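# Pull bike from floor rack and stand it on kickstand

## Task

Get the bike out of the floor rack (the rack is loose, not fixed down) and leave it standing on its own kickstand, touching no wall, furniture or loose object, rack included. Release it and back the robot away; the bike must stay up by itself, and the robot must not tip over or finish leaning.

## Robot and tools

Robot: a Hello Robot Stretch 3 with one arm. It has a two-wheel differential base (0.33 m long, 0.34 m wide), a lift that slides up a mast, and a telescoping arm that points out the robot's RIGHT side. The arm ends in a wrist with yaw, pitch and roll and a two-finger gripper. To move the gripper forward or back you drive the base, which cannot go sideways. Turns on the spot pivot about the point midway between the drive wheels, 0.05 m behind the front edge. With the arm in and the wrist folded, a turn sweeps a circle of radius 0.28 m. An unfolded, level gripper reaches beyond that circle.

Frames: the base frame has its origin on the floor between the drive wheels, x forward, y left, z up. The odometry frame is the base frame as it was at scene start. hand_pose is reported in the base frame, located where the closed fingertips meet. With all wrist joints at zero, its x axis points up, y points back toward the mast and z toward the rear. base_odometry heading runs from -3.142 to 3.142 and is positive to the left. It comes only from the wheels, so slip is counted as travel.

Tool execute_actions: argument actions is a list holding one action, or no action if you only want state and images. An action can contain base, joints or both, plus optional contact_limits. Everything in one action starts at the same time.
- base holds exactly one key, and both are offsets from where the base last reported itself. translate_m is metres, -1 to 1, forward positive. rotate_rad is radians, -3.2 to 3.2, counter-clockwise (left) positive.
- joints is a dict of absolute targets by name:
  - lift_m: 0 to 1.1, arm height on the mast.
  - arm_m: 0 to 0.52, extension.
  - wrist_yaw_rad: -1.345 to 4.42. 0 is along the arm, positive toward the front, 3.0 folded over the base.
  - wrist_pitch_rad: -1.57 to 0.451. 0 is level, negative tips the fingers down.
  - wrist_roll_rad: -2.911 to 2.911.
  - gripper_m: -0.089 to 0.179, larger is wider. The real gap is smaller, by 0.007 nearly closed and 0.025 wide open.
  - head_pan_rad: -3.953 to 1.73. 0 is forward, -1.57 looks along the arm.
  - head_tilt_rad: -1.53 to 0.419. Negative looks down.
- contact_limits accepts only arm_m, an effort percentage from 1 to 100. The arm stops (contact_stop) when its effort reaches that value, and the value also caps how hard it holds afterwards.
- cameras is a list drawn from head_camera, nav_camera, wrist_camera and all. Omitting it, null or ["all"] returns every camera, and [] returns none.
- An unknown key or an out-of-range number rejects the whole call. Any joint or base you leave out may keep pushing toward its old target. If a result reports a stop, later calls in the same reply are skipped.
- No action runs longer than 15 s.

Other tools:
- wait(seconds 0 to 10) commands nothing and returns state and images.
- zoom_image(camera, region [x0,y0,x1,y1] in pixels, at most 504x504) enlarges part of that camera's latest full image.
- finished_scene(scene 1 or 2) ends the scene for good and reports whether it succeeded. Replying without any tool call ends every remaining scene.

Reading results:
- base_status and joint_status give done, off_target (resting away from target, possibly still pushing), contact_stop, time_out or torque_fault. After the last three, the target is dropped.
- A lift or arm that hit contact_stop goes slack until you command it again, and a slack lift carrying load can sink.
- on_its_own covers things you did not command. There, "held at" means the held target, not the actual position.
- motor_effort is a percentage, with the peak in brackets. It is noisy and has fixed biases. Positive wheel effort means pushing forward.
- lidar_m gives 12 distances for 30-degree sectors at 0.17 m height: the 1st is ahead, then counter-clockwise, so the 4th is left, 7th behind, 10th right. "-" means nothing seen. The robot's own parts can hide the 5th, 6th, 9th and 10th sectors.
- wrist_depth_mm (45 to 1000) and head_depth_mm (280 to 4000) are 7x7 grids of median depths. The head grid is sideways, matching the head image.
- base_tilt is in degrees, with forward and right positive.
- The head and nav cameras move with head pan and tilt. The wrist camera rides on the gripper.

Gripper: to grip, command less than the object's width. To release, open at least 0.02 above the value where the fingers first touched. Neither the reading nor done proves you are holding anything.

Speed: the base reaches 0.30 m/s and 1.9 rad/s only when stowed, meaning lift_m<0.30, arm_m<0.03 and wrist_yaw_rad>2.54. Otherwise it is held to 0.10 m/s and 0.63 rad/s.

Self-collision: fold or unfold the wrist only with lift_m between 0.32 and 0.95, wrist_pitch_rad -0.4 and roll near 0. When wrist_yaw_rad is below -0.4, keep pitch at -0.5 or lower.

Things to avoid:
- Pushing the arm against something solid with the gripper above about 0.45 m can tip the robot, and a second push after a contact_stop is riskier still.
- Driving while holding or hooking something that cannot move can tip the robot.
- Snagging furniture can tip it too, especially when reversing.
- If base_tilt shows a lean, undo the last move in small steps and release whatever the gripper is pushing. If the lean stays, lower lift_m to about 0.2.
- The wrist, head and base have no contact stop. A wrist pushed hard for several seconds switches off for 10 s (torque_fault).
- Do not drop, slam or shove hard, and do not knock the bike or the loose rack over.
- Before finishing, let go and drive clear so the bike stands on its kickstand with nothing touching it.

Each tool is called after "Emit:" in YAML: its name, and indented under it one key for each argument.

## Session

Emit:
execute_actions:
  actions: []

Scene clock: 0.00 s.
base_odometry: x=+0.000 y=+0.000 heading=+0.000 (m, m, rad; odometry frame)
turned_by_wheels: +0.000 (rad since the last result)
turned_by_imu: +0.000 (rad since the last result)
base_tilt: forward=+1.1 right=+1.2 (deg)
lidar_m: 1.55 1.57 2.00 2.82 2.44 2.38 2.19 1.18 0.78 0.72 0.73 0.92
head_depth_mm: 1295 1315 1343 1368 1401 1419 1448 / 1583 1618 1618 1600 1594 1578 1548 / 1604 1590 1589 1581 1555 1544 1541 / 1574 1554 1543 1545 1525 1519 1482 / 1530 1513 1497 1498 1491 1464 1464 / 1503 1489 1473 1457 1458 1441 1424 / 1478 1461 1443 1431 1426 1416 1405
base_status: not commanded
joint_positions: lift_m=+0.484 arm_m=-0.002 wrist_yaw_rad=+3.035 wrist_pitch_rad=-0.414 wrist_roll_rad=+0.001 gripper_m=+0.037 head_pan_rad=-0.002 head_tilt_rad=+0.004
joint_status: not commanded
motor_effort: left_wheel=+0 right_wheel=-1 lift_m=+23 arm_m=-1 wrist_yaw_rad=+0 wrist_pitch_rad=+3 wrist_roll_rad=-1 gripper_m=+0 head_pan_rad=+0 head_tilt_rad=+2 (%)
hand_pose: x=+0.0026 y=+0.0806 z=+0.4973 quat_wxyz=(+0.182, +0.699, +0.109, +0.683) (m; base frame)
wrist_depth_mm: - - - - - - - / - - - - - - - / - - - - - - - / - - - - - - - / 981 981 939 972 - 971 965 / 811 810 - 804 - 798 780 / 676 691 - 701 672 699 682
pictures: head_camera (sideways: a quarter turn clockwise sets it upright), nav_camera (sideways: a quarter turn counterclockwise sets it upright), wrist_camera
Images, in order (width x height): head_camera 896x504, nav_camera 672x504, wrist_camera 644x364.

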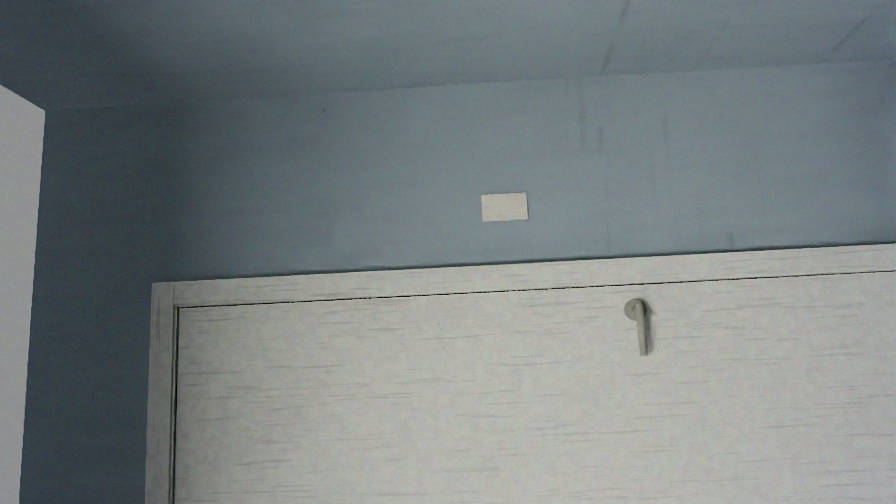

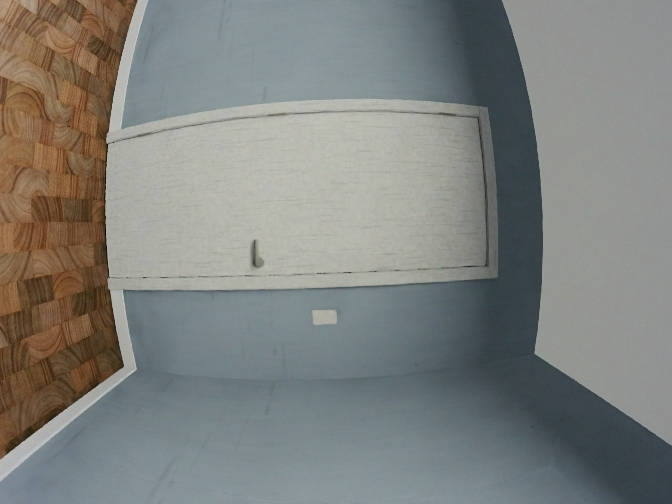

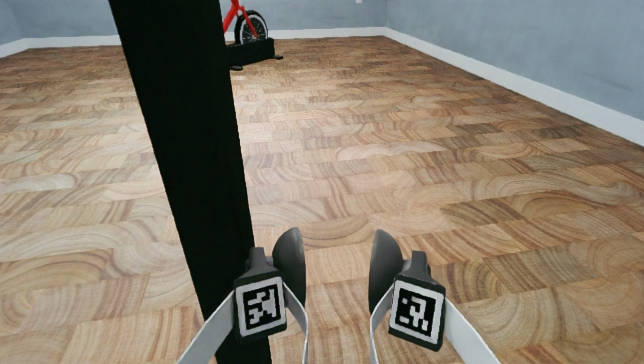

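Bike is to the left.

Emit:
execute_actions:
  actions:
    - {"base":{"rotate_rad":1.75},"joints":{"lift_m":0.27,"head_tilt_rad":-0.4}}
  cameras: ["nav_camera","head_camera"]

Scene clock: 8.73 s.
base_odometry: x=+0.000 y=+0.000 heading=+1.750 (m, m, rad; odometry frame)
turned_by_wheels: +1.750 (rad since the last result)
turned_by_imu: +1.753 (rad since the last result)
base_tilt: forward=+1.2 right=+1.1 (deg)
lidar_m: 2.37 2.96 2.25 2.19 0.97 0.74 0.72 0.76 1.09 1.55 1.64 2.37
head_depth_mm: 3364 3547 3956 3500 2292 1705 1353 / 3410 3677 3954 3509 2299 1718 1366 / 3413 3659 3954 3506 2311 1722 1372 / 3416 3643 3924 2989 2331 1741 1376 / 3425 3639 3865 2933 2334 1728 1381 / 3444 3697 3958 3616 2375 1756 1383 / 3408 3645 3879 3678 2387 1756 1396
base_status: done
joint_positions: lift_m=+0.270 arm_m=-0.002 wrist_yaw_rad=+3.035 wrist_pitch_rad=-0.415 wrist_roll_rad=+0.001 gripper_m=+0.037 head_pan_rad=-0.002 head_tilt_rad=-0.395
joint_status: all done
motor_effort: left_wheel=-1(5) right_wheel=+1(6) lift_m=+20(21) arm_m=-1(1) wrist_yaw_rad=+1(0) wrist_pitch_rad=+4(4) wrist_roll_rad=+0(1) gripper_m=+0(0) head_pan_rad=+1(0) head_tilt_rad=-2(31) (%)
hand_pose: x=+0.0026 y=+0.0805 z=+0.2835 quat_wxyz=(+0.183, +0.699, +0.109, +0.683) (m; base frame)
wrist_depth_mm: 927 - - - - - - / 937 - - - - - - / 923 - - - - - - / 780 792 795 797 775 784 777 / 610 619 623 626 636 625 625 / 509 518 - 543 - 511 513 / 451 - - - 439 444 442
pictures: head_camera (sideways: a quarter turn clockwise sets it upright), nav_camera (sideways: a quarter turn counterclockwise sets it upright)
camera_calibration (this result's frames):
head_camera: T_world_to_cam=[[-0.367507, 0.0490389, -0.928727, 1.2378], [0.0500281, 0.998205, 0.0329108, -0.043737], [0.928674, -0.0343675, -0.3693, 0.429464], [0, 0, 0, 1]] pos_world=[0.0582569, -0.00228239, 1.30962]
nav_camera: T_world_to_cam=[[0.388918, -0.0334622, 0.920664, -1.15883], [0.0301826, -0.998341, -0.0490355, 0.109471], [0.920778, 0.0468589, -0.387263, 0.450265], [0, 0, 0, 1]] pos_world=[0.0327929, 0.0494133, 1.24663]
Images, in order (width x height): head_camera 896x504, nav_camera 672x504.

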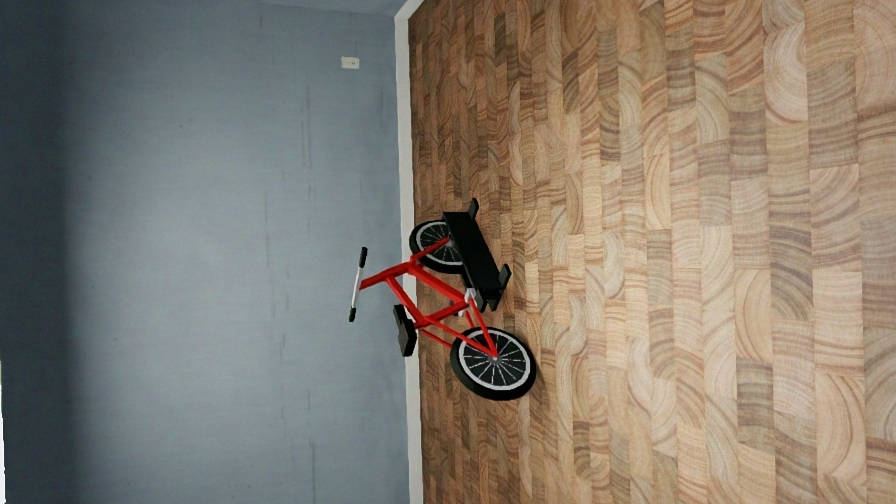

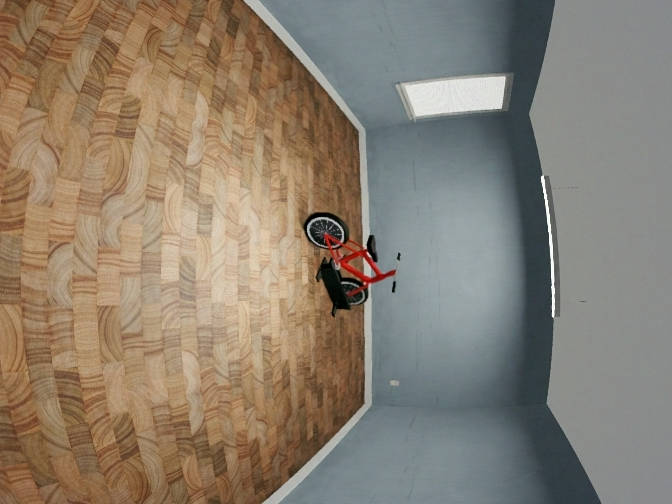

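Emit:
execute_actions:
  actions:
    - {"base":{"translate_m":1}}
  cameras: []

Emit:
execute_actions:
  actions:
    - {"base":{"translate_m":0.5},"joints":{"head_tilt_rad":-0.7}}
  cameras: ["head_camera"]

Scene clock: 21.50 s.
base_odometry: x=-0.178 y=+0.984 heading=+1.750 (m, m, rad; odometry frame)
turned_by_wheels: +0.000 (rad since the last result)
turned_by_imu: +0.000 (rad since the last result)
base_tilt: forward=+1.1 right=+1.1 (deg)
lidar_m: 1.45 1.41 2.19 2.14 2.26 1.76 1.72 1.82 1.64 1.63 1.72 2.46
head_depth_mm: 2553 2724 2964 3097 2303 1693 1350 / 2552 2735 2963 3083 2297 1703 1363 / 2566 2758 2918 3126 2214 1726 1367 / 2554 2727 2958 3092 2025 1734 1377 / 2552 2740 2974 3096 1898 1742 1377 / 2548 2753 2961 3205 2353 1650 1387 / 2520 2737 2969 3116 2357 1685 1401
base_status: done
joint_positions: lift_m=+0.270 arm_m=-0.002 wrist_yaw_rad=+3.035 wrist_pitch_rad=-0.415 wrist_roll_rad=+0.001 gripper_m=+0.037 head_pan_rad=-0.002 head_tilt_rad=-0.396
joint_status: not commanded
motor_effort: left_wheel=-1(4) right_wheel=+1(6) lift_m=+19(20) arm_m=-1(1) wrist_yaw_rad=+0(0) wrist_pitch_rad=+4(3) wrist_roll_rad=+0(0) gripper_m=+0(1) head_pan_rad=+1(1) head_tilt_rad=-2(2) (%)
hand_pose: x=+0.0026 y=+0.0805 z=+0.2835 quat_wxyz=(+0.183, +0.699, +0.109, +0.683) (m; base frame)
wrist_depth_mm: - - - - - - - / - - - - - - - / - - - - - - - / 789 788 788 794 766 777 792 / 621 624 618 628 646 624 623 / 520 518 - 545 - 519 518 / 459 - - - 430 444 439
pictures: none
No camera images: the call's "cameras" was empty. Leave "cameras" out to get every camera's image.

Scene clock: 24.73 s.
base_odometry: x=-0.267 y=+1.476 heading=+1.750 (m, m, rad; odometry frame)
turned_by_wheels: +0.000 (rad since the last result)
turned_by_imu: +0.000 (rad since the last result)
base_tilt: forward=+1.2 right=+1.1 (deg)
lidar_m: 1.03 0.95 2.16 2.11 2.23 2.27 2.22 2.21 1.70 1.66 1.75 2.50
head_depth_mm: 2103 2373 2619 2058 1635 1351 1152 / 2119 2382 2637 2058 1638 1345 1157 / 2117 2365 2590 1865 1639 1353 1156 / 2096 2358 2531 1667 1634 1359 1151 / 2095 2365 2572 1535 1548 1361 1161 / 2100 2372 2594 1884 1404 1361 1165 / 2089 2356 2583 2105 1288 1337 1161
base_status: done
joint_positions: lift_m=+0.270 arm_m=-0.002 wrist_yaw_rad=+3.035 wrist_pitch_rad=-0.415 wrist_roll_rad=+0.001 gripper_m=+0.037 head_pan_rad=-0.002 head_tilt_rad=-0.692
joint_status: all done
motor_effort: left_wheel=-1(4) right_wheel=+1(7) lift_m=+20(20) arm_m=-1(1) wrist_yaw_rad=-1(0) wrist_pitch_rad=+4(4) wrist_roll_rad=+0(1) gripper_m=-1(1) head_pan_rad=+1(1) head_tilt_rad=-4(30) (%)
hand_pose: x=+0.0026 y=+0.0805 z=+0.2835 quat_wxyz=(+0.183, +0.699, +0.109, +0.683) (m; base frame)
wrist_depth_mm: - - - - - - - / - - - - - - - / - - - - - - - / 804 795 787 788 797 760 787 / 632 623 624 633 640 628 623 / 523 523 - 542 - 517 511 / 456 - - - 430 446 437
pictures: head_camera (sideways: a quarter turn clockwise sets it upright)
camera_calibration (this result's frames):
head_camera: T_world_to_cam=[[-0.622964, 0.0495147, -0.780682, 1.04629], [0.057541, 0.998192, 0.017394, -0.0235718], [0.780131, -0.0340853, -0.624687, 0.762662], [0, 0, 0, 1]] pos_world=[0.0581822, -0.002282, 1.29366]
Images, in order (width x height): head_camera 896x504.

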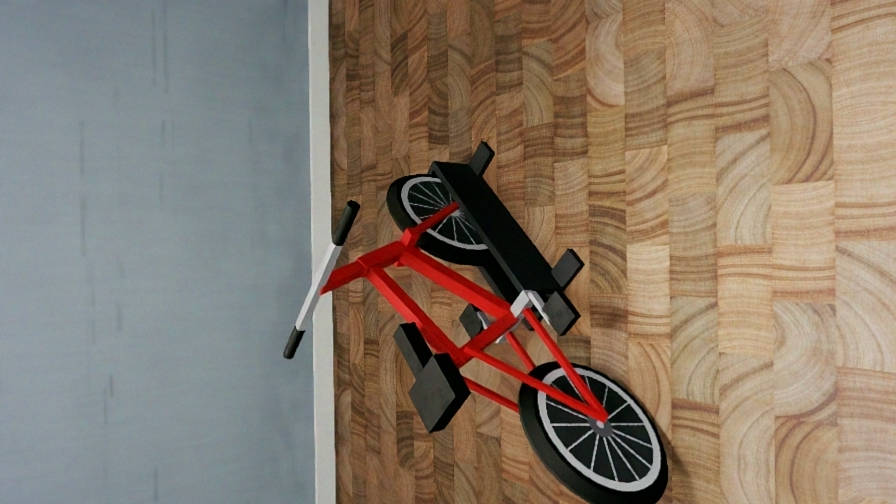

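Emit:
execute_actions:
  actions:
    - {"base":{"translate_m":0.65}}
  cameras: []

Emit:
execute_actions:
  actions:
    - {"base":{"rotate_rad":2.42},"joints":{"head_tilt_rad":-1.0,"head_pan_rad":-1.57,"lift_m":0.8}}
  cameras: []

Emit:
execute_actions:
  actions:
    - {"joints":{"wrist_yaw_rad":0,"gripper_m":0.15,"wrist_pitch_rad":-1.5,"wrist_roll_rad":1.57}}

Scene clock: 36.43 s.
base_odometry: x=-0.383 y=+2.116 heading=+1.750 (m, m, rad; odometry frame)
turned_by_wheels: +0.000 (rad since the last result)
turned_by_imu: +0.000 (rad since the last result)
base_tilt: forward=+1.2 right=+1.1 (deg)
lidar_m: 0.66 0.44 0.44 2.07 2.19 2.94 2.87 2.25 1.74 1.70 1.79 0.80
head_depth_mm: 1563 1764 2019 2045 1627 1353 1153 / 1573 1758 2003 2058 1628 1354 1158 / 1562 1750 1994 2074 1216 1256 1153 / 1560 1754 2010 2081 966 1135 1135 / 1557 1755 1993 2063 1649 1034 1004 / 1567 1755 1995 2066 1656 832 934 / 1556 1760 1987 2077 1653 1355 810
base_status: done
joint_positions: lift_m=+0.270 arm_m=-0.002 wrist_yaw_rad=+3.035 wrist_pitch_rad=-0.415 wrist_roll_rad=+0.001 gripper_m=+0.037 head_pan_rad=-0.002 head_tilt_rad=-0.692
joint_status: not commanded
motor_effort: left_wheel=-1(4) right_wheel=+1(6) lift_m=+20(20) arm_m=-1(1) wrist_yaw_rad=+0(0) wrist_pitch_rad=+4(4) wrist_roll_rad=-1(0) gripper_m=+1(0) head_pan_rad=+0(0) head_tilt_rad=-4(4) (%)
hand_pose: x=+0.0026 y=+0.0805 z=+0.2835 quat_wxyz=(+0.183, +0.699, +0.109, +0.683) (m; base frame)
wrist_depth_mm: - - - - - 423 351 / - - - - - 430 360 / - - - - 572 454 377 / 797 777 796 797 703 485 392 / 623 625 620 634 629 512 420 / 513 524 - 538 - 514 490 / 455 - - - 429 439 440
pictures: none
No camera images: the call's "cameras" was empty. Leave "cameras" out to get every camera's image.

Scene clock: 42.10 s.
base_odometry: x=-0.383 y=+2.116 heading=-2.114 (m, m, rad; odometry frame)
turned_by_wheels: +2.420 (rad since the last result)
turned_by_imu: +2.427 (rad since the last result)
base_tilt: forward=+1.2 right=+1.1 (deg)
lidar_m: 2.62 2.87 2.76 1.84 1.70 1.72 2.06 0.66 0.44 0.44 0.47 2.09
head_depth_mm: 1901 2065 1819 1548 - - 1061 / 2080 2164 1814 1551 - 1169 1112 / 2304 2183 1794 1539 1379 1177 - / 2456 2192 1806 1556 1411 - - / 2264 2169 1815 1541 1399 1180 1076 / 2093 2171 1796 1533 1351 1203 1081 / 1926 2083 1800 1554 1355 1201 1077
base_status: done
joint_positions: lift_m=+0.800 arm_m=-0.002 wrist_yaw_rad=+3.035 wrist_pitch_rad=-0.416 wrist_roll_rad=+0.001 gripper_m=+0.037 head_pan_rad=-1.563 head_tilt_rad=-0.988
joint_status: all done
motor_effort: left_wheel=-1(7) right_wheel=+1(7) lift_m=+25(27) arm_m=-1(1) wrist_yaw_rad=+0(1) wrist_pitch_rad=+4(4) wrist_roll_rad=+0(1) gripper_m=+0(0) head_pan_rad=-4(46) head_tilt_rad=-7(31) (%)
hand_pose: x=+0.0026 y=+0.0805 z=+0.8130 quat_wxyz=(+0.183, +0.699, +0.109, +0.683) (m; base frame)
wrist_depth_mm: - - - - - - - / - - - - - - - / - - - - - - - / - - - - - - - / - - - - - - - / - - - - - - - / - - - - - - -
pictures: none
No camera images: the call's "cameras" was empty. Leave "cameras" out to get every camera's image.

Scene clock: 44.63 s.
base_odometry: x=-0.383 y=+2.116 heading=-2.114 (m, m, rad; odometry frame)
turned_by_wheels: +0.000 (rad since the last result)
turned_by_imu: +0.000 (rad since the last result)
base_tilt: forward=+1.2 right=+1.1 (deg)
lidar_m: 2.62 2.87 2.76 1.84 1.70 1.71 2.06 0.66 0.44 0.44 0.47 2.09
head_depth_mm: 1895 2073 1814 1553 - - 1067 / 2090 2194 1796 1544 - - 1112 / 2315 2180 1810 1547 1382 - - / 2449 2181 1816 1545 1198 - - / 2282 2163 1806 1553 1145 1200 1080 / 2072 2166 1792 1549 1346 1192 1080 / 1930 2096 1803 1542 1352 1202 1078
base_status: not commanded
joint_positions: lift_m=+0.800 arm_m=-0.002 wrist_yaw_rad=+0.004 wrist_pitch_rad=-1.491 wrist_roll_rad=+1.568 gripper_m=+0.150 head_pan_rad=-1.563 head_tilt_rad=-0.988
joint_status: all done
motor_effort: left_wheel=-1(1) right_wheel=+1(1) lift_m=+26(26) arm_m=-1(1) wrist_yaw_rad=-4(2) wrist_pitch_rad=-3(4) wrist_roll_rad=+0(1) gripper_m=+1(83) head_pan_rad=-3(3) head_tilt_rad=-6(6) (%)
hand_pose: x=-0.0216 y=-0.1390 z=+0.6812 quat_wxyz=(+0.003, +0.002, -0.734, -0.679) (m; base frame)
wrist_depth_mm: 303 638 847 832 790 773 767 / 309 664 647 829 - 801 765 / 910 580 831 861 - 817 789 / 954 566 866 865 - 833 807 / 977 625 903 892 859 854 803 / - - 945 913 878 845 826 / - 999 946 949 927 877 844
pictures: head_camera (sideways: a quarter turn clockwise sets it upright), nav_camera (sideways: a quarter turn counterclockwise sets it upright), wrist_camera
camera_calibration (this result's frames):
head_camera: T_world_to_cam=[[0.0419221, 0.823917, -0.565158, 0.761387], [0.998722, -0.0505355, 0.000409535, -0.00719771], [-0.0282231, -0.564453, -0.824983, 1.02808], [0, 0, 0, 1]] pos_world=[0.00428508, -0.0473833, 1.27845]
nav_camera: T_world_to_cam=[[-0.0262025, -0.83703, 0.546529, -0.668634], [-0.998258, -0.00699783, -0.0585774, 0.128124], [0.0528555, -0.547112, -0.835389, 1.03848], [0, 0, 0, 1]] pos_world=[0.0554915, 0.00939699, 1.24047]
wrist_camera: T_world_to_cam=[[-0.00735199, 0.994902, -0.100574, 0.21315], [0.992108, 0.0198471, 0.123809, -0.0207095], [0.125174, -0.0988698, -0.987196, 0.819355], [0, 0, 0, 1]] pos_world=[-0.0804485, -0.130643, 0.832865]
Images, in order (width x height): head_camera 896x504, nav_camera 672x504, wrist_camera 644x364.

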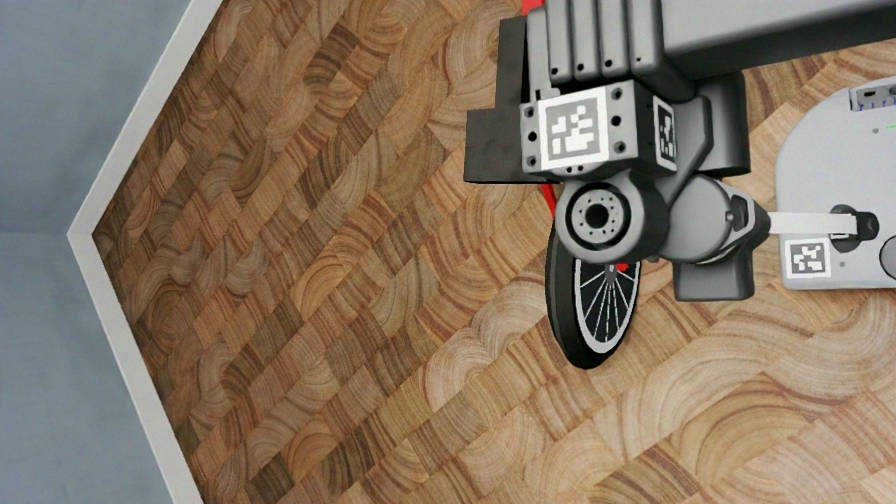

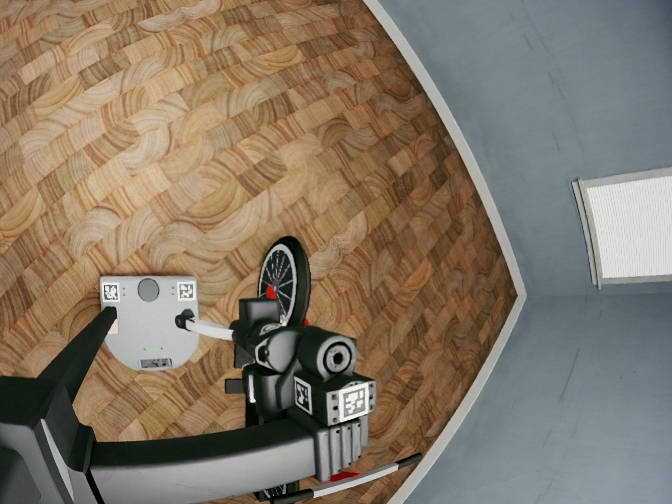

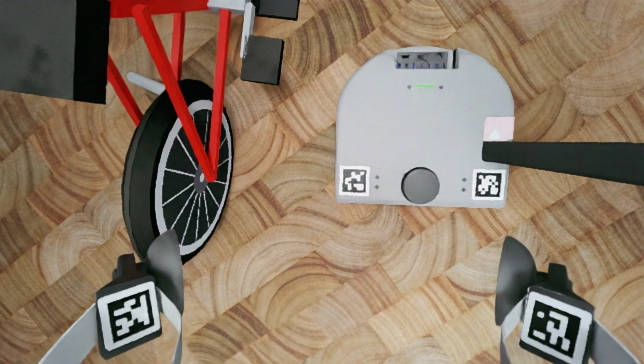

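Emit:
execute_actions:
  actions:
    - {"base":{"translate_m":-0.2},"joints":{"arm_m":0.45,"wrist_roll_rad":-1.57}}
  cameras: ["wrist_camera","nav_camera"]

Scene clock: 55.57 s.
base_odometry: x=-0.279 y=+2.287 heading=-2.114 (m, m, rad; odometry frame)
turned_by_wheels: +0.000 (rad since the last result)
turned_by_imu: -0.002 (rad since the last result)
base_tilt: forward=+1.1 right=+1.2 (deg)
lidar_m: 2.77 3.03 2.56 1.71 1.58 1.59 1.88 0.52 0.51 0.42 0.44 2.22
head_depth_mm: 1748 1980 1819 1577 - - 1068 / 1922 2078 - - 1149 1172 1115 / 2076 2063 1758 1542 1040 1184 - / 2333 - 1773 1544 916 1162 - / 2390 2179 1758 1553 1005 1203 1074 / 2216 2167 1808 1539 1085 1191 1078 / 2048 2170 1811 1541 1331 1200 1076
base_status: done
joint_positions: lift_m=+0.800 arm_m=+0.450 wrist_yaw_rad=+0.001 wrist_pitch_rad=-1.494 wrist_roll_rad=-1.567 gripper_m=+0.150 head_pan_rad=-1.563 head_tilt_rad=-0.988
joint_status: all done
motor_effort: left_wheel=-1(5) right_wheel=+1(3) lift_m=+26(26) arm_m=+4(6) wrist_yaw_rad=-1(5) wrist_pitch_rad=-2(3) wrist_roll_rad=-2(3) gripper_m=+1(0) head_pan_rad=-2(3) head_tilt_rad=-6(6) (%)
hand_pose: x=-0.0214 y=-0.5903 z=+0.6812 quat_wxyz=(+0.733, +0.680, -0.001, -0.001) (m; base frame)
wrist_depth_mm: 808 816 525 818 808 834 838 / 808 832 534 859 844 837 866 / 831 281 286 843 853 862 854 / - 285 289 873 866 917 908 / - 290 636 865 869 923 901 / 877 - 732 903 912 949 932 / 908 360 732 921 913 947 914
pictures: nav_camera (sideways: a quarter turn counterclockwise sets it upright), wrist_camera
camera_calibration (this result's frames):
nav_camera: T_world_to_cam=[[-0.0264224, -0.837025, 0.546526, -0.668629], [-0.99826, -0.00673537, -0.0585774, 0.128124], [0.0527118, -0.547123, -0.835391, 1.03849], [0, 0, 0, 1]] pos_world=[0.0554939, 0.0093842, 1.24047]
wrist_camera: T_world_to_cam=[[-0.00196735, -0.998556, 0.0536861, -0.619538], [-0.992009, 0.00872148, 0.125866, -0.0623061], [-0.126153, -0.0530095, -0.990594, 0.798759], [0, 0, 0, 1]] pos_world=[0.0377384, -0.575758, 0.832348]
Images, in order (width x height): nav_camera 672x504, wrist_camera 644x364.

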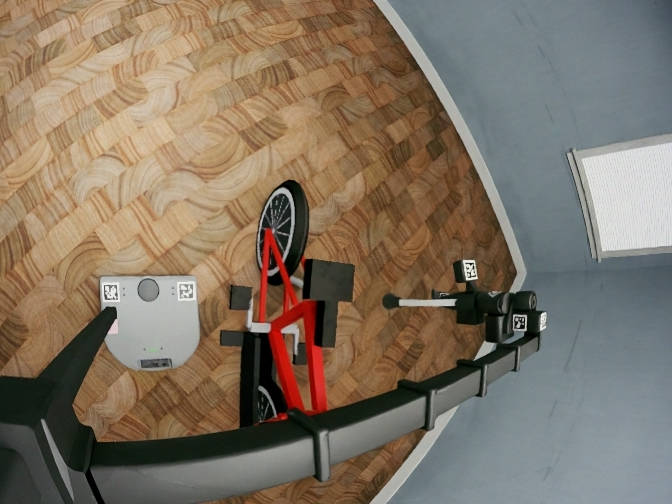

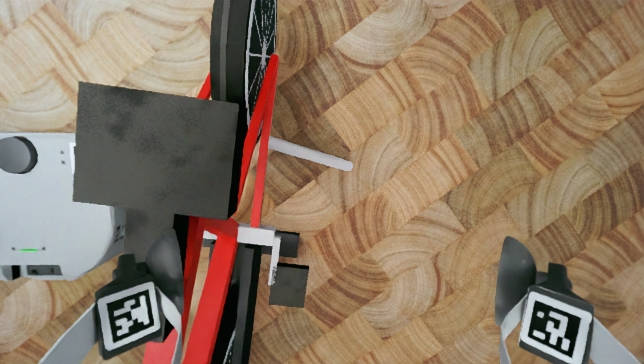

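Emit:
execute_actions:
  actions:
    - {"base":{"translate_m":-0.04},"joints":{"arm_m":0.30,"gripper_m":0.179}}
  cameras: []

Emit:
execute_actions:
  actions:
    - {"joints":{"lift_m":0.65}}
  cameras: ["wrist_camera"]

Scene clock: 64.17 s.
base_odometry: x=-0.259 y=+2.321 heading=-2.114 (m, m, rad; odometry frame)
turned_by_wheels: +0.000 (rad since the last result)
turned_by_imu: -0.001 (rad since the last result)
base_tilt: forward=+1.1 right=+1.1 (deg)
lidar_m: 2.79 3.05 2.52 1.69 1.55 1.57 1.86 0.51 0.48 0.42 0.44 2.24
head_depth_mm: 1710 1929 1814 1629 - - 1063 / 1901 2053 - - 1106 1159 1106 / 2082 2214 1727 1553 1055 1178 - / 2323 2316 - 1546 1048 1166 - / 2403 2170 1846 1549 951 1201 1076 / 2217 2169 1795 1543 1072 1201 1075 / 2069 2166 1803 1539 1176 1192 1077
base_status: done
joint_positions: lift_m=+0.800 arm_m=+0.300 wrist_yaw_rad=+0.001 wrist_pitch_rad=-1.494 wrist_roll_rad=-1.568 gripper_m=+0.179 head_pan_rad=-1.563 head_tilt_rad=-0.988
joint_status: all done
motor_effort: left_wheel=+0(4) right_wheel=+1(3) lift_m=+26(26) arm_m=-5(6) wrist_yaw_rad=-1(2) wrist_pitch_rad=-2(2) wrist_roll_rad=-1(2) gripper_m=+0(83) head_pan_rad=-4(3) head_tilt_rad=-6(6) (%)
hand_pose: x=-0.0214 y=-0.4410 z=+0.6812 quat_wxyz=(+0.733, +0.680, +0.000, -0.001) (m; base frame)
wrist_depth_mm: 817 794 809 468 812 820 845 / 816 823 838 282 287 842 867 / 832 818 839 284 854 865 851 / - - 838 293 898 887 922 / - - 907 296 887 887 899 / 880 898 900 675 930 893 918 / - 914 911 915 936 962 -
pictures: none
No camera images: the call's "cameras" was empty. Leave "cameras" out to get every camera's image.

Scene clock: 66.37 s.
base_odometry: x=-0.259 y=+2.321 heading=-2.114 (m, m, rad; odometry frame)
turned_by_wheels: +0.000 (rad since the last result)
turned_by_imu: +0.000 (rad since the last result)
base_tilt: forward=+1.1 right=+1.1 (deg)
lidar_m: 2.80 3.06 2.52 1.68 1.55 1.57 1.85 0.51 0.48 0.43 0.44 2.24
head_depth_mm: 1707 1939 1825 1531 886 1146 1097 / 1876 2048 1820 1550 - - - / 2075 2179 1912 1508 1061 1182 - / 2341 2174 1858 1490 1085 1168 - / 2434 2172 1803 1571 949 1198 1080 / 2221 2147 1806 1540 1075 1198 1077 / 2070 2139 1816 1547 1172 1195 1074
base_status: not commanded
joint_positions: lift_m=+0.650 arm_m=+0.300 wrist_yaw_rad=+0.001 wrist_pitch_rad=-1.494 wrist_roll_rad=-1.568 gripper_m=+0.179 head_pan_rad=-1.563 head_tilt_rad=-0.988
joint_status: all done
motor_effort: left_wheel=-1(1) right_wheel=+1(1) lift_m=+19(23) arm_m=-5(5) wrist_yaw_rad=-1(0) wrist_pitch_rad=-1(2) wrist_roll_rad=-1(1) gripper_m=+0(0) head_pan_rad=-3(3) head_tilt_rad=-6(6) (%)
hand_pose: x=-0.0214 y=-0.4410 z=+0.5316 quat_wxyz=(+0.733, +0.680, +0.000, -0.001) (m; base frame)
wrist_depth_mm: 648 652 129 131 131 133 684 / 672 667 131 132 134 136 701 / 672 685 133 135 137 139 704 / - - 475 138 139 711 738 / - - 717 140 734 729 745 / - 735 726 143 741 751 756 / - 744 728 146 765 773 -
pictures: wrist_camera
camera_calibration (this result's frames):
wrist_camera: T_world_to_cam=[[-0.00120577, -0.998557, 0.0536853, -0.462336], [-0.992008, 0.00796786, 0.125923, -0.0451389], [-0.126169, -0.0531044, -0.990586, 0.658414], [0, 0, 0, 1]] pos_world=[0.0377362, -0.426345, 0.682721]
Images, in order (width x height): wrist_camera 644x364.

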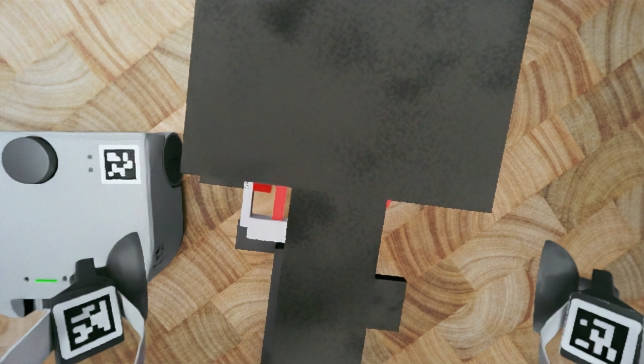

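Emit:
execute_actions:
  actions:
    - {"joints":{"lift_m":0.635}}
  cameras: []

Emit:
execute_actions:
  actions:
    - {"joints":{"gripper_m":0.0}}
  cameras: []

Emit:
execute_actions:
  actions:
    - {"base":{"translate_m":0.3}}
  cameras: ["nav_camera","wrist_camera"]

Scene clock: 72.60 s.
base_odometry: x=-0.259 y=+2.321 heading=-2.114 (m, m, rad; odometry frame)
turned_by_wheels: +0.000 (rad since the last result)
turned_by_imu: -0.001 (rad since the last result)
base_tilt: forward=+1.2 right=+1.1 (deg)
lidar_m: 2.79 3.06 2.53 1.68 1.55 1.57 1.85 0.51 0.48 0.42 0.44 2.24
head_depth_mm: 1718 1927 1812 1527 887 1150 1100 / 1873 2032 1811 1556 1030 - - / 2081 2187 1861 1487 1061 1180 - / 2323 2167 1854 1476 1034 1166 - / 2429 2149 1799 1573 950 1199 1078 / 2212 2156 1804 1545 1075 1201 1080 / 2084 2161 1802 1534 1175 1193 1076
base_status: not commanded
joint_positions: lift_m=+0.635 arm_m=+0.300 wrist_yaw_rad=+0.001 wrist_pitch_rad=-1.494 wrist_roll_rad=-1.568 gripper_m=+0.179 head_pan_rad=-1.563 head_tilt_rad=-0.988
joint_status: all done
motor_effort: left_wheel=-1(1) right_wheel=+1(1) lift_m=+20(20) arm_m=-5(5) wrist_yaw_rad=-2(2) wrist_pitch_rad=-2(2) wrist_roll_rad=-1(1) gripper_m=+1(1) head_pan_rad=-3(4) head_tilt_rad=-6(6) (%)
hand_pose: x=-0.0214 y=-0.4410 z=+0.5166 quat_wxyz=(+0.733, +0.680, +0.000, -0.001) (m; base frame)
wrist_depth_mm: 635 630 114 115 117 118 671 / 657 654 116 118 119 120 677 / 664 673 119 120 121 123 701 / - - 121 122 124 125 711 / - - 691 125 713 735 732 / - 707 706 127 719 730 755 / - 716 738 130 752 751 -
pictures: none
No camera images: the call's "cameras" was empty. Leave "cameras" out to get every camera's image.

Scene clock: 74.87 s.
base_odometry: x=-0.259 y=+2.321 heading=-2.114 (m, m, rad; odometry frame)
turned_by_wheels: +0.000 (rad since the last result)
turned_by_imu: +0.000 (rad since the last result)
base_tilt: forward=+1.1 right=+1.1 (deg)
lidar_m: 2.80 3.07 2.52 1.68 1.55 1.57 1.85 0.52 0.48 0.43 0.44 2.24
head_depth_mm: 1707 1910 1823 1525 886 1149 1089 / 1877 2061 1817 1553 1030 - - / 2095 2187 1845 1485 1060 1186 - / 2322 2183 1846 1475 1035 1164 - / 2416 2160 1810 1572 948 1200 1078 / 2231 2157 1813 1541 1071 1205 1081 / 2062 2152 1798 1537 1174 1200 1075
base_status: not commanded
joint_positions: lift_m=+0.635 arm_m=+0.300 wrist_yaw_rad=-0.004 wrist_pitch_rad=-1.505 wrist_roll_rad=-1.558 gripper_m=+0.001 head_pan_rad=-1.563 head_tilt_rad=-0.988
joint_status: all done
motor_effort: left_wheel=-1(0) right_wheel=+1(1) lift_m=+27(27) arm_m=-3(5) wrist_yaw_rad=+4(5) wrist_pitch_rad=+1(2) wrist_roll_rad=-5(5) gripper_m=-17(93) head_pan_rad=-3(2) head_tilt_rad=-6(7) (%)
hand_pose: x=-0.0213 y=-0.4382 z=+0.5162 quat_wxyz=(+0.730, +0.684, -0.006, -0.006) (m; base frame)
wrist_depth_mm: 645 648 114 114 116 116 672 / 648 653 116 117 118 118 672 / 666 659 118 119 120 121 688 / - - 120 121 122 124 708 / - - 702 124 708 731 732 / - 720 708 126 127 724 741 / 741 731 738 129 760 763 755
pictures: none
No camera images: the call's "cameras" was empty. Leave "cameras" out to get every camera's image.

Scene clock: 79.03 s.
base_odometry: x=-0.414 y=+2.064 heading=-2.114 (m, m, rad; odometry frame)
turned_by_wheels: +0.000 (rad since the last result)
turned_by_imu: -0.003 (rad since the last result)
base_tilt: forward=+1.1 right=+1.1 (deg)
lidar_m: 2.56 2.82 2.83 1.88 1.73 1.75 2.11 0.54 0.49 0.45 0.47 2.05
head_depth_mm: 1930 2111 1805 1558 922 1177 1092 / 2152 2200 1810 1522 941 - - / 2387 2194 1854 1487 1131 1199 - / 2418 2175 1861 1169 1062 1162 - / 2220 2171 1794 1574 978 1197 1076 / 2037 2159 1808 1544 1097 1201 1080 / 1884 2079 1801 1548 1281 1200 1074
base_status: done
joint_positions: lift_m=+0.635 arm_m=+0.300 wrist_yaw_rad=-0.005 wrist_pitch_rad=-1.472 wrist_roll_rad=-1.555 gripper_m=+0.001 head_pan_rad=-1.563 head_tilt_rad=-0.988
joint_status: not commanded
motor_effort: left_wheel=-3(7) right_wheel=+7(16) lift_m=+27(27) arm_m=-4(4) wrist_yaw_rad=+5(6) wrist_pitch_rad=-8(8) wrist_roll_rad=-7(7) gripper_m=-18(18) head_pan_rad=-4(3) head_tilt_rad=-6(6) (%)
hand_pose: x=-0.0214 y=-0.4466 z=+0.5161 quat_wxyz=(+0.741, +0.672, -0.007, -0.008) (m; base frame)
wrist_depth_mm: 634 626 115 115 116 116 682 / 639 647 116 117 118 118 691 / 654 652 118 120 120 120 698 / - - 121 122 122 123 715 / - - 688 124 125 728 744 / - 706 722 127 127 750 758 / 719 719 724 129 629 738 762
pictures: nav_camera (sideways: a quarter turn counterclockwise sets it upright), wrist_camera
camera_calibration (this result's frames):
nav_camera: T_world_to_cam=[[-0.0264226, -0.837025, 0.546526, -0.668629], [-0.99826, -0.00673513, -0.0585774, 0.128124], [0.0527116, -0.547123, -0.835391, 1.03849], [0, 0, 0, 1]] pos_world=[0.0554939, 0.00938419, 1.24047]
wrist_camera: T_world_to_cam=[[-0.0206989, -0.996901, 0.0758951, -0.478284], [-0.991773, 0.030065, 0.124424, -0.0325044], [-0.126321, -0.0726953, -0.989322, 0.633391], [0, 0, 0, 1]] pos_world=[0.0378734, -0.42978, 0.666971]
Images, in order (width x height): nav_camera 672x504, wrist_camera 644x364.

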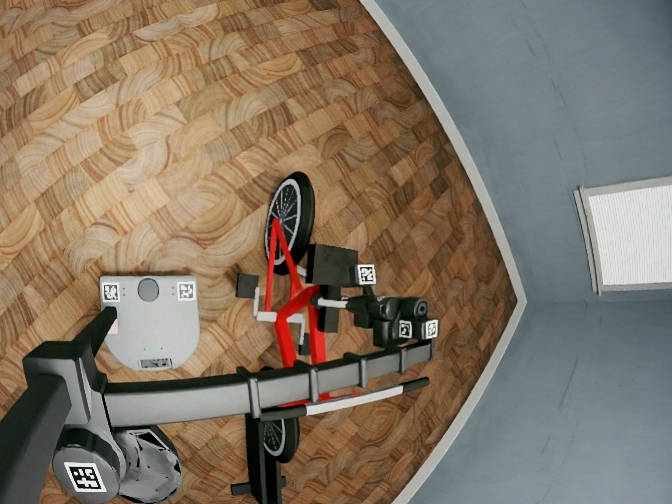

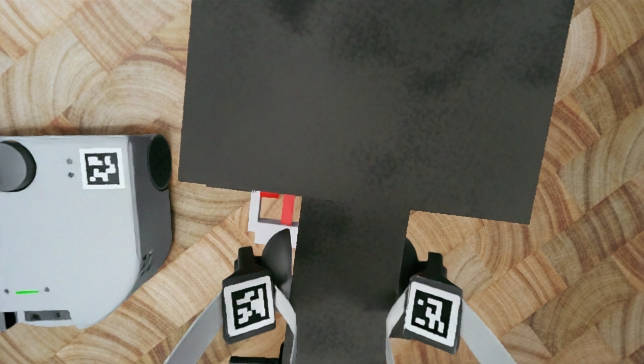

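Working. Continue, then lean slightly toward the kickstand.

Emit:
execute_actions:
  actions:
    - {"base":{"translate_m":0.5},"joints":{"head_pan_rad":-2.3,"head_tilt_rad":-0.9}}
  cameras: ["nav_camera"]

Scene clock: 87.90 s.
base_odometry: x=-0.672 y=+1.636 heading=-2.114 (m, m, rad; odometry frame)
turned_by_wheels: +0.000 (rad since the last result)
turned_by_imu: -0.004 (rad since the last result)
base_tilt: forward=+1.2 right=+1.2 (deg)
lidar_m: 2.17 2.43 2.46 2.21 2.04 2.06 2.54 0.54 0.49 0.33 0.53 1.75
head_depth_mm: 1961 2270 1994 1576 1416 1232 - / 1989 2279 1999 1594 1418 1237 1128 / 2024 2310 2003 1642 1330 1219 - / 2053 2320 2005 1653 1047 1260 - / 2093 2323 2008 1648 837 1184 1103 / 2119 2370 1986 1610 1469 1063 1070 / 2138 2392 2008 1684 1355 1006 1070
base_status: done
joint_positions: lift_m=+0.635 arm_m=+0.300 wrist_yaw_rad=-0.011 wrist_pitch_rad=-1.513 wrist_roll_rad=-1.545 gripper_m=+0.001 head_pan_rad=-2.293 head_tilt_rad=-0.902
joint_status: all done
motor_effort: left_wheel=-1(7) right_wheel=+2(21) lift_m=+30(30) arm_m=-2(4) wrist_yaw_rad=+10(11) wrist_pitch_rad=+4(8) wrist_roll_rad=-11(11) gripper_m=-22(20) head_pan_rad=-4(43) head_tilt_rad=+2(14) (%)
hand_pose: x=-0.0213 y=-0.4358 z=+0.5161 quat_wxyz=(+0.727, +0.687, -0.013, -0.013) (m; base frame)
wrist_depth_mm: 641 650 135 128 123 117 670 / 663 657 137 130 124 119 670 / 673 669 139 132 126 121 680 / - - 692 134 128 123 686 / - - 705 135 599 708 704 / - - 720 138 135 721 729 / 722 729 742 140 747 741 743
pictures: nav_camera (sideways: a quarter turn counterclockwise sets it upright)
camera_calibration (this result's frames):
nav_camera: T_world_to_cam=[[-0.544818, -0.569013, 0.615953, -0.755918], [-0.751903, 0.65668, -0.0584312, 0.126438], [-0.371236, -0.494971, -0.785613, 0.976358], [0, 0, 0, 1]] pos_world=[0.0456906, -0.0298864, 1.24004]
Images, in order (width x height): nav_camera 672x504.

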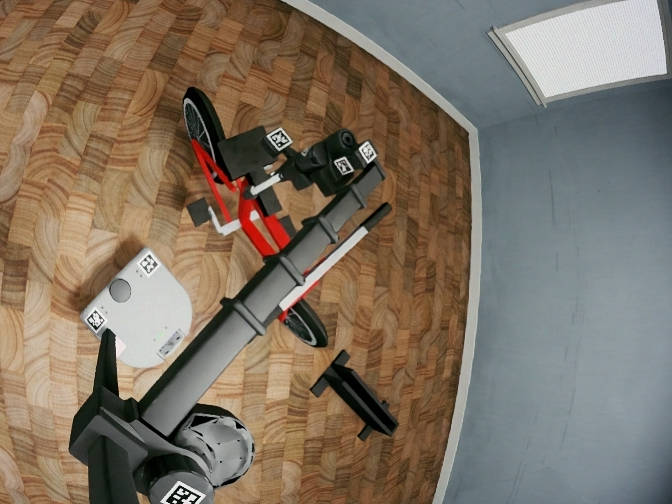

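Emit:
execute_actions:
  actions:
    - {"joints":{"arm_m":0.45}}
  cameras: []

Emit:
execute_actions:
  actions:
    - {"joints":{"gripper_m":0.09}}
  cameras: []

Emit:
execute_actions:
  actions:
    - {"joints":{"lift_m":0.8}}
  cameras: []

Emit:
execute_actions:
  actions:
    - {"joints":{"arm_m":0,"head_pan_rad":-1.9}}
  cameras: ["nav_camera"]

Scene clock: 96.30 s.
base_odometry: x=-0.672 y=+1.636 heading=-2.114 (m, m, rad; odometry frame)
turned_by_wheels: +0.000 (rad since the last result)
turned_by_imu: -0.001 (rad since the last result)
base_tilt: forward=+1.1 right=+1.2 (deg)
lidar_m: 2.18 2.43 2.45 2.22 2.04 2.06 2.54 0.61 0.51 0.56 0.59 1.74
head_depth_mm: 1980 2277 1988 1574 1416 1229 - / 1988 2296 2005 1601 1409 1230 1135 / 2034 2305 2011 1649 1397 1230 - / 2054 2353 1975 1663 1182 1280 - / 2062 2334 1994 1651 1079 1188 1106 / 2096 2374 1993 1626 1068 1184 1089 / 2151 2375 1994 1651 1324 1078 1068
base_status: not commanded
joint_positions: lift_m=+0.635 arm_m=+0.450 wrist_yaw_rad=-0.014 wrist_pitch_rad=-1.473 wrist_roll_rad=-1.540 gripper_m=+0.001 head_pan_rad=-2.293 head_tilt_rad=-0.902
joint_status: all done
on_its_own: wrist_yaw_rad is at rest, and its effort (+14) is outside its rest range (-12 to +12)
motor_effort: left_wheel=-2(1) right_wheel=+3(3) lift_m=+22(30) arm_m=+0(8) wrist_yaw_rad=+14(14) wrist_pitch_rad=-8(9) wrist_roll_rad=-13(13) gripper_m=-21(22) head_pan_rad=-3(3) head_tilt_rad=+2(2) (%)
hand_pose: x=-0.0214 y=-0.5959 z=+0.5164 quat_wxyz=(+0.740, +0.672, -0.016, -0.016) (m; base frame)
wrist_depth_mm: 623 627 113 116 121 127 681 / 646 653 115 119 124 130 701 / 646 666 117 121 127 134 707 / - 670 457 126 130 137 730 / - 685 689 130 133 732 749 / - 687 702 133 136 742 744 / 702 714 502 136 746 769 767
pictures: none
No camera images: the call's "cameras" was empty. Leave "cameras" out to get every camera's image.

Scene clock: 99.27 s.
base_odometry: x=-0.672 y=+1.636 heading=-2.114 (m, m, rad; odometry frame)
turned_by_wheels: +0.000 (rad since the last result)
turned_by_imu: +0.000 (rad since the last result)
base_tilt: forward=+1.2 right=+1.1 (deg)
lidar_m: 2.18 2.42 2.45 2.22 2.04 2.06 2.55 0.66 0.50 0.59 0.62 1.75
head_depth_mm: 1985 2278 1996 1582 1409 1232 - / 1984 2267 1992 1589 1409 1234 1125 / 2012 2309 2003 1661 1412 1232 - / 2060 2354 1998 1654 1256 1280 - / 2073 2366 1992 1621 1108 1190 1108 / 2095 2367 1999 991 1192 1204 1088 / 2147 2383 1986 1648 1350 1063 1083
base_status: not commanded
joint_positions: lift_m=+0.635 arm_m=+0.450 wrist_yaw_rad=-0.006 wrist_pitch_rad=-1.389 wrist_roll_rad=-1.561 gripper_m=+0.090 head_pan_rad=-2.293 head_tilt_rad=-0.902
joint_status: all done
on_its_own: wrist_pitch_rad is at rest, and its effort (-31) is outside its rest range (-20 to +32)
motor_effort: left_wheel=-1(3) right_wheel=+1(5) lift_m=+19(22) arm_m=-3(4) wrist_yaw_rad=+6(13) wrist_pitch_rad=-31(34) wrist_roll_rad=-4(13) gripper_m=-14(81) head_pan_rad=-3(3) head_tilt_rad=+1(2) (%)
hand_pose: x=-0.0215 y=-0.6178 z=+0.5176 quat_wxyz=(+0.768, +0.640, -0.005, -0.006) (m; base frame)
wrist_depth_mm: 594 613 633 337 128 142 166 / 607 616 631 315 130 148 172 / 611 633 657 239 135 154 757 / 637 647 672 260 149 160 786 / 645 668 456 310 158 772 837 / 642 666 416 245 159 - 836 / 663 678 409 229 160 805 880
pictures: none
No camera images: the call's "cameras" was empty. Leave "cameras" out to get every camera's image.

Scene clock: 101.60 s.
base_odometry: x=-0.672 y=+1.636 heading=-2.114 (m, m, rad; odometry frame)
turned_by_wheels: +0.000 (rad since the last result)
turned_by_imu: +0.000 (rad since the last result)
base_tilt: forward=+1.2 right=+1.1 (deg)
lidar_m: 2.18 2.43 2.45 2.21 2.04 2.06 2.55 0.66 0.50 0.59 0.62 1.74
head_depth_mm: 1975 2265 2002 1589 1418 1228 - / 2004 2266 2005 1588 1414 1279 - / 2021 2309 1998 1658 1431 - - / 2046 2347 2000 1654 1241 1185 1128 / 2078 2329 1987 1643 - 1208 1105 / 2107 2348 2014 1694 1332 1234 1090 / 2140 2376 1990 - 1373 1063 1092
base_status: not commanded
joint_positions: lift_m=+0.800 arm_m=+0.450 wrist_yaw_rad=-0.004 wrist_pitch_rad=-1.492 wrist_roll_rad=-1.567 gripper_m=+0.090 head_pan_rad=-2.293 head_tilt_rad=-0.902
joint_status: all done
motor_effort: left_wheel=-1(0) right_wheel=+1(1) lift_m=+26(25) arm_m=-3(4) wrist_yaw_rad=+3(6) wrist_pitch_rad=-3(31) wrist_roll_rad=-1(4) gripper_m=+0(14) head_pan_rad=-2(2) head_tilt_rad=+1(2) (%)
hand_pose: x=-0.0213 y=-0.5915 z=+0.6812 quat_wxyz=(+0.734, +0.679, -0.003, -0.003) (m; base frame)
wrist_depth_mm: 812 795 812 650 834 829 846 / 790 849 805 618 294 845 866 / 842 825 820 662 302 872 889 / - 848 852 639 320 887 898 / - 864 880 625 327 886 885 / 876 870 883 558 919 926 945 / 918 919 921 497 922 933 998
pictures: none
No camera images: the call's "cameras" was empty. Leave "cameras" out to get every camera's image.

Scene clock: 106.10 s.
base_odometry: x=-0.672 y=+1.636 heading=-2.114 (m, m, rad; odometry frame)
turned_by_wheels: +0.000 (rad since the last result)
turned_by_imu: -0.001 (rad since the last result)
base_tilt: forward=+1.2 right=+1.1 (deg)
lidar_m: 2.18 2.43 2.45 2.21 2.04 2.06 2.54 0.66 0.50 0.59 0.62 1.75
head_depth_mm: 1985 2277 1997 1656 1412 1280 - / 2095 2366 1998 1656 1231 - - / 2213 2444 2000 1619 - - 1131 / 2341 2537 1995 1540 1102 - - / 2463 2542 2005 1675 1355 - 1069 / 2267 2393 1983 1659 1262 1187 - / 1993 2181 1998 1660 1086 1189 1086
base_status: not commanded
joint_positions: lift_m=+0.800 arm_m=+0.000 wrist_yaw_rad=-0.002 wrist_pitch_rad=-1.493 wrist_roll_rad=-1.569 gripper_m=+0.090 head_pan_rad=-1.907 head_tilt_rad=-0.902
joint_status: all done
motor_effort: left_wheel=-1(1) right_wheel=+1(1) lift_m=+26(26) arm_m=-5(5) wrist_yaw_rad=+1(4) wrist_pitch_rad=-2(3) wrist_roll_rad=-1(2) gripper_m=+0(0) head_pan_rad=+5(34) head_tilt_rad=+1(1) (%)
hand_pose: x=-0.0214 y=-0.1413 z=+0.6812 quat_wxyz=(+0.734, +0.679, -0.001, -0.002) (m; base frame)
wrist_depth_mm: 786 815 809 836 835 824 591 / 803 824 805 839 838 772 582 / 833 836 835 836 838 654 869 / 842 867 - 880 855 893 697 / - 855 - 887 902 908 884 / 873 873 - 933 911 901 913 / 894 912 925 942 966 746 938
pictures: nav_camera (sideways: a quarter turn counterclockwise sets it upright)
camera_calibration (this result's frames):
nav_camera: T_world_to_cam=[[-0.290345, -0.731837, 0.616534, -0.758226], [-0.943829, 0.325228, -0.0584281, 0.127604], [-0.157754, -0.598867, -0.785157, 0.974464], [0, 0, 0, 1]] pos_world=[0.0540146, -0.0128246, 1.24004]
Images, in order (width x height): nav_camera 672x504.

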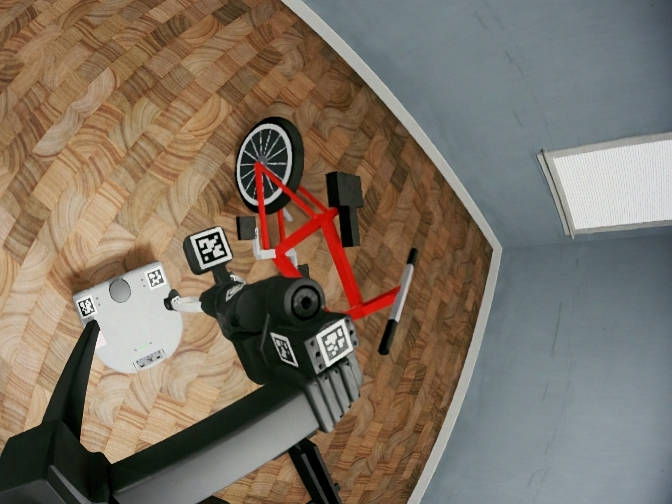

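Stands on its kickstand.

Emit:
finished_scene:
  scene: 1

The scene is finished: the task was done.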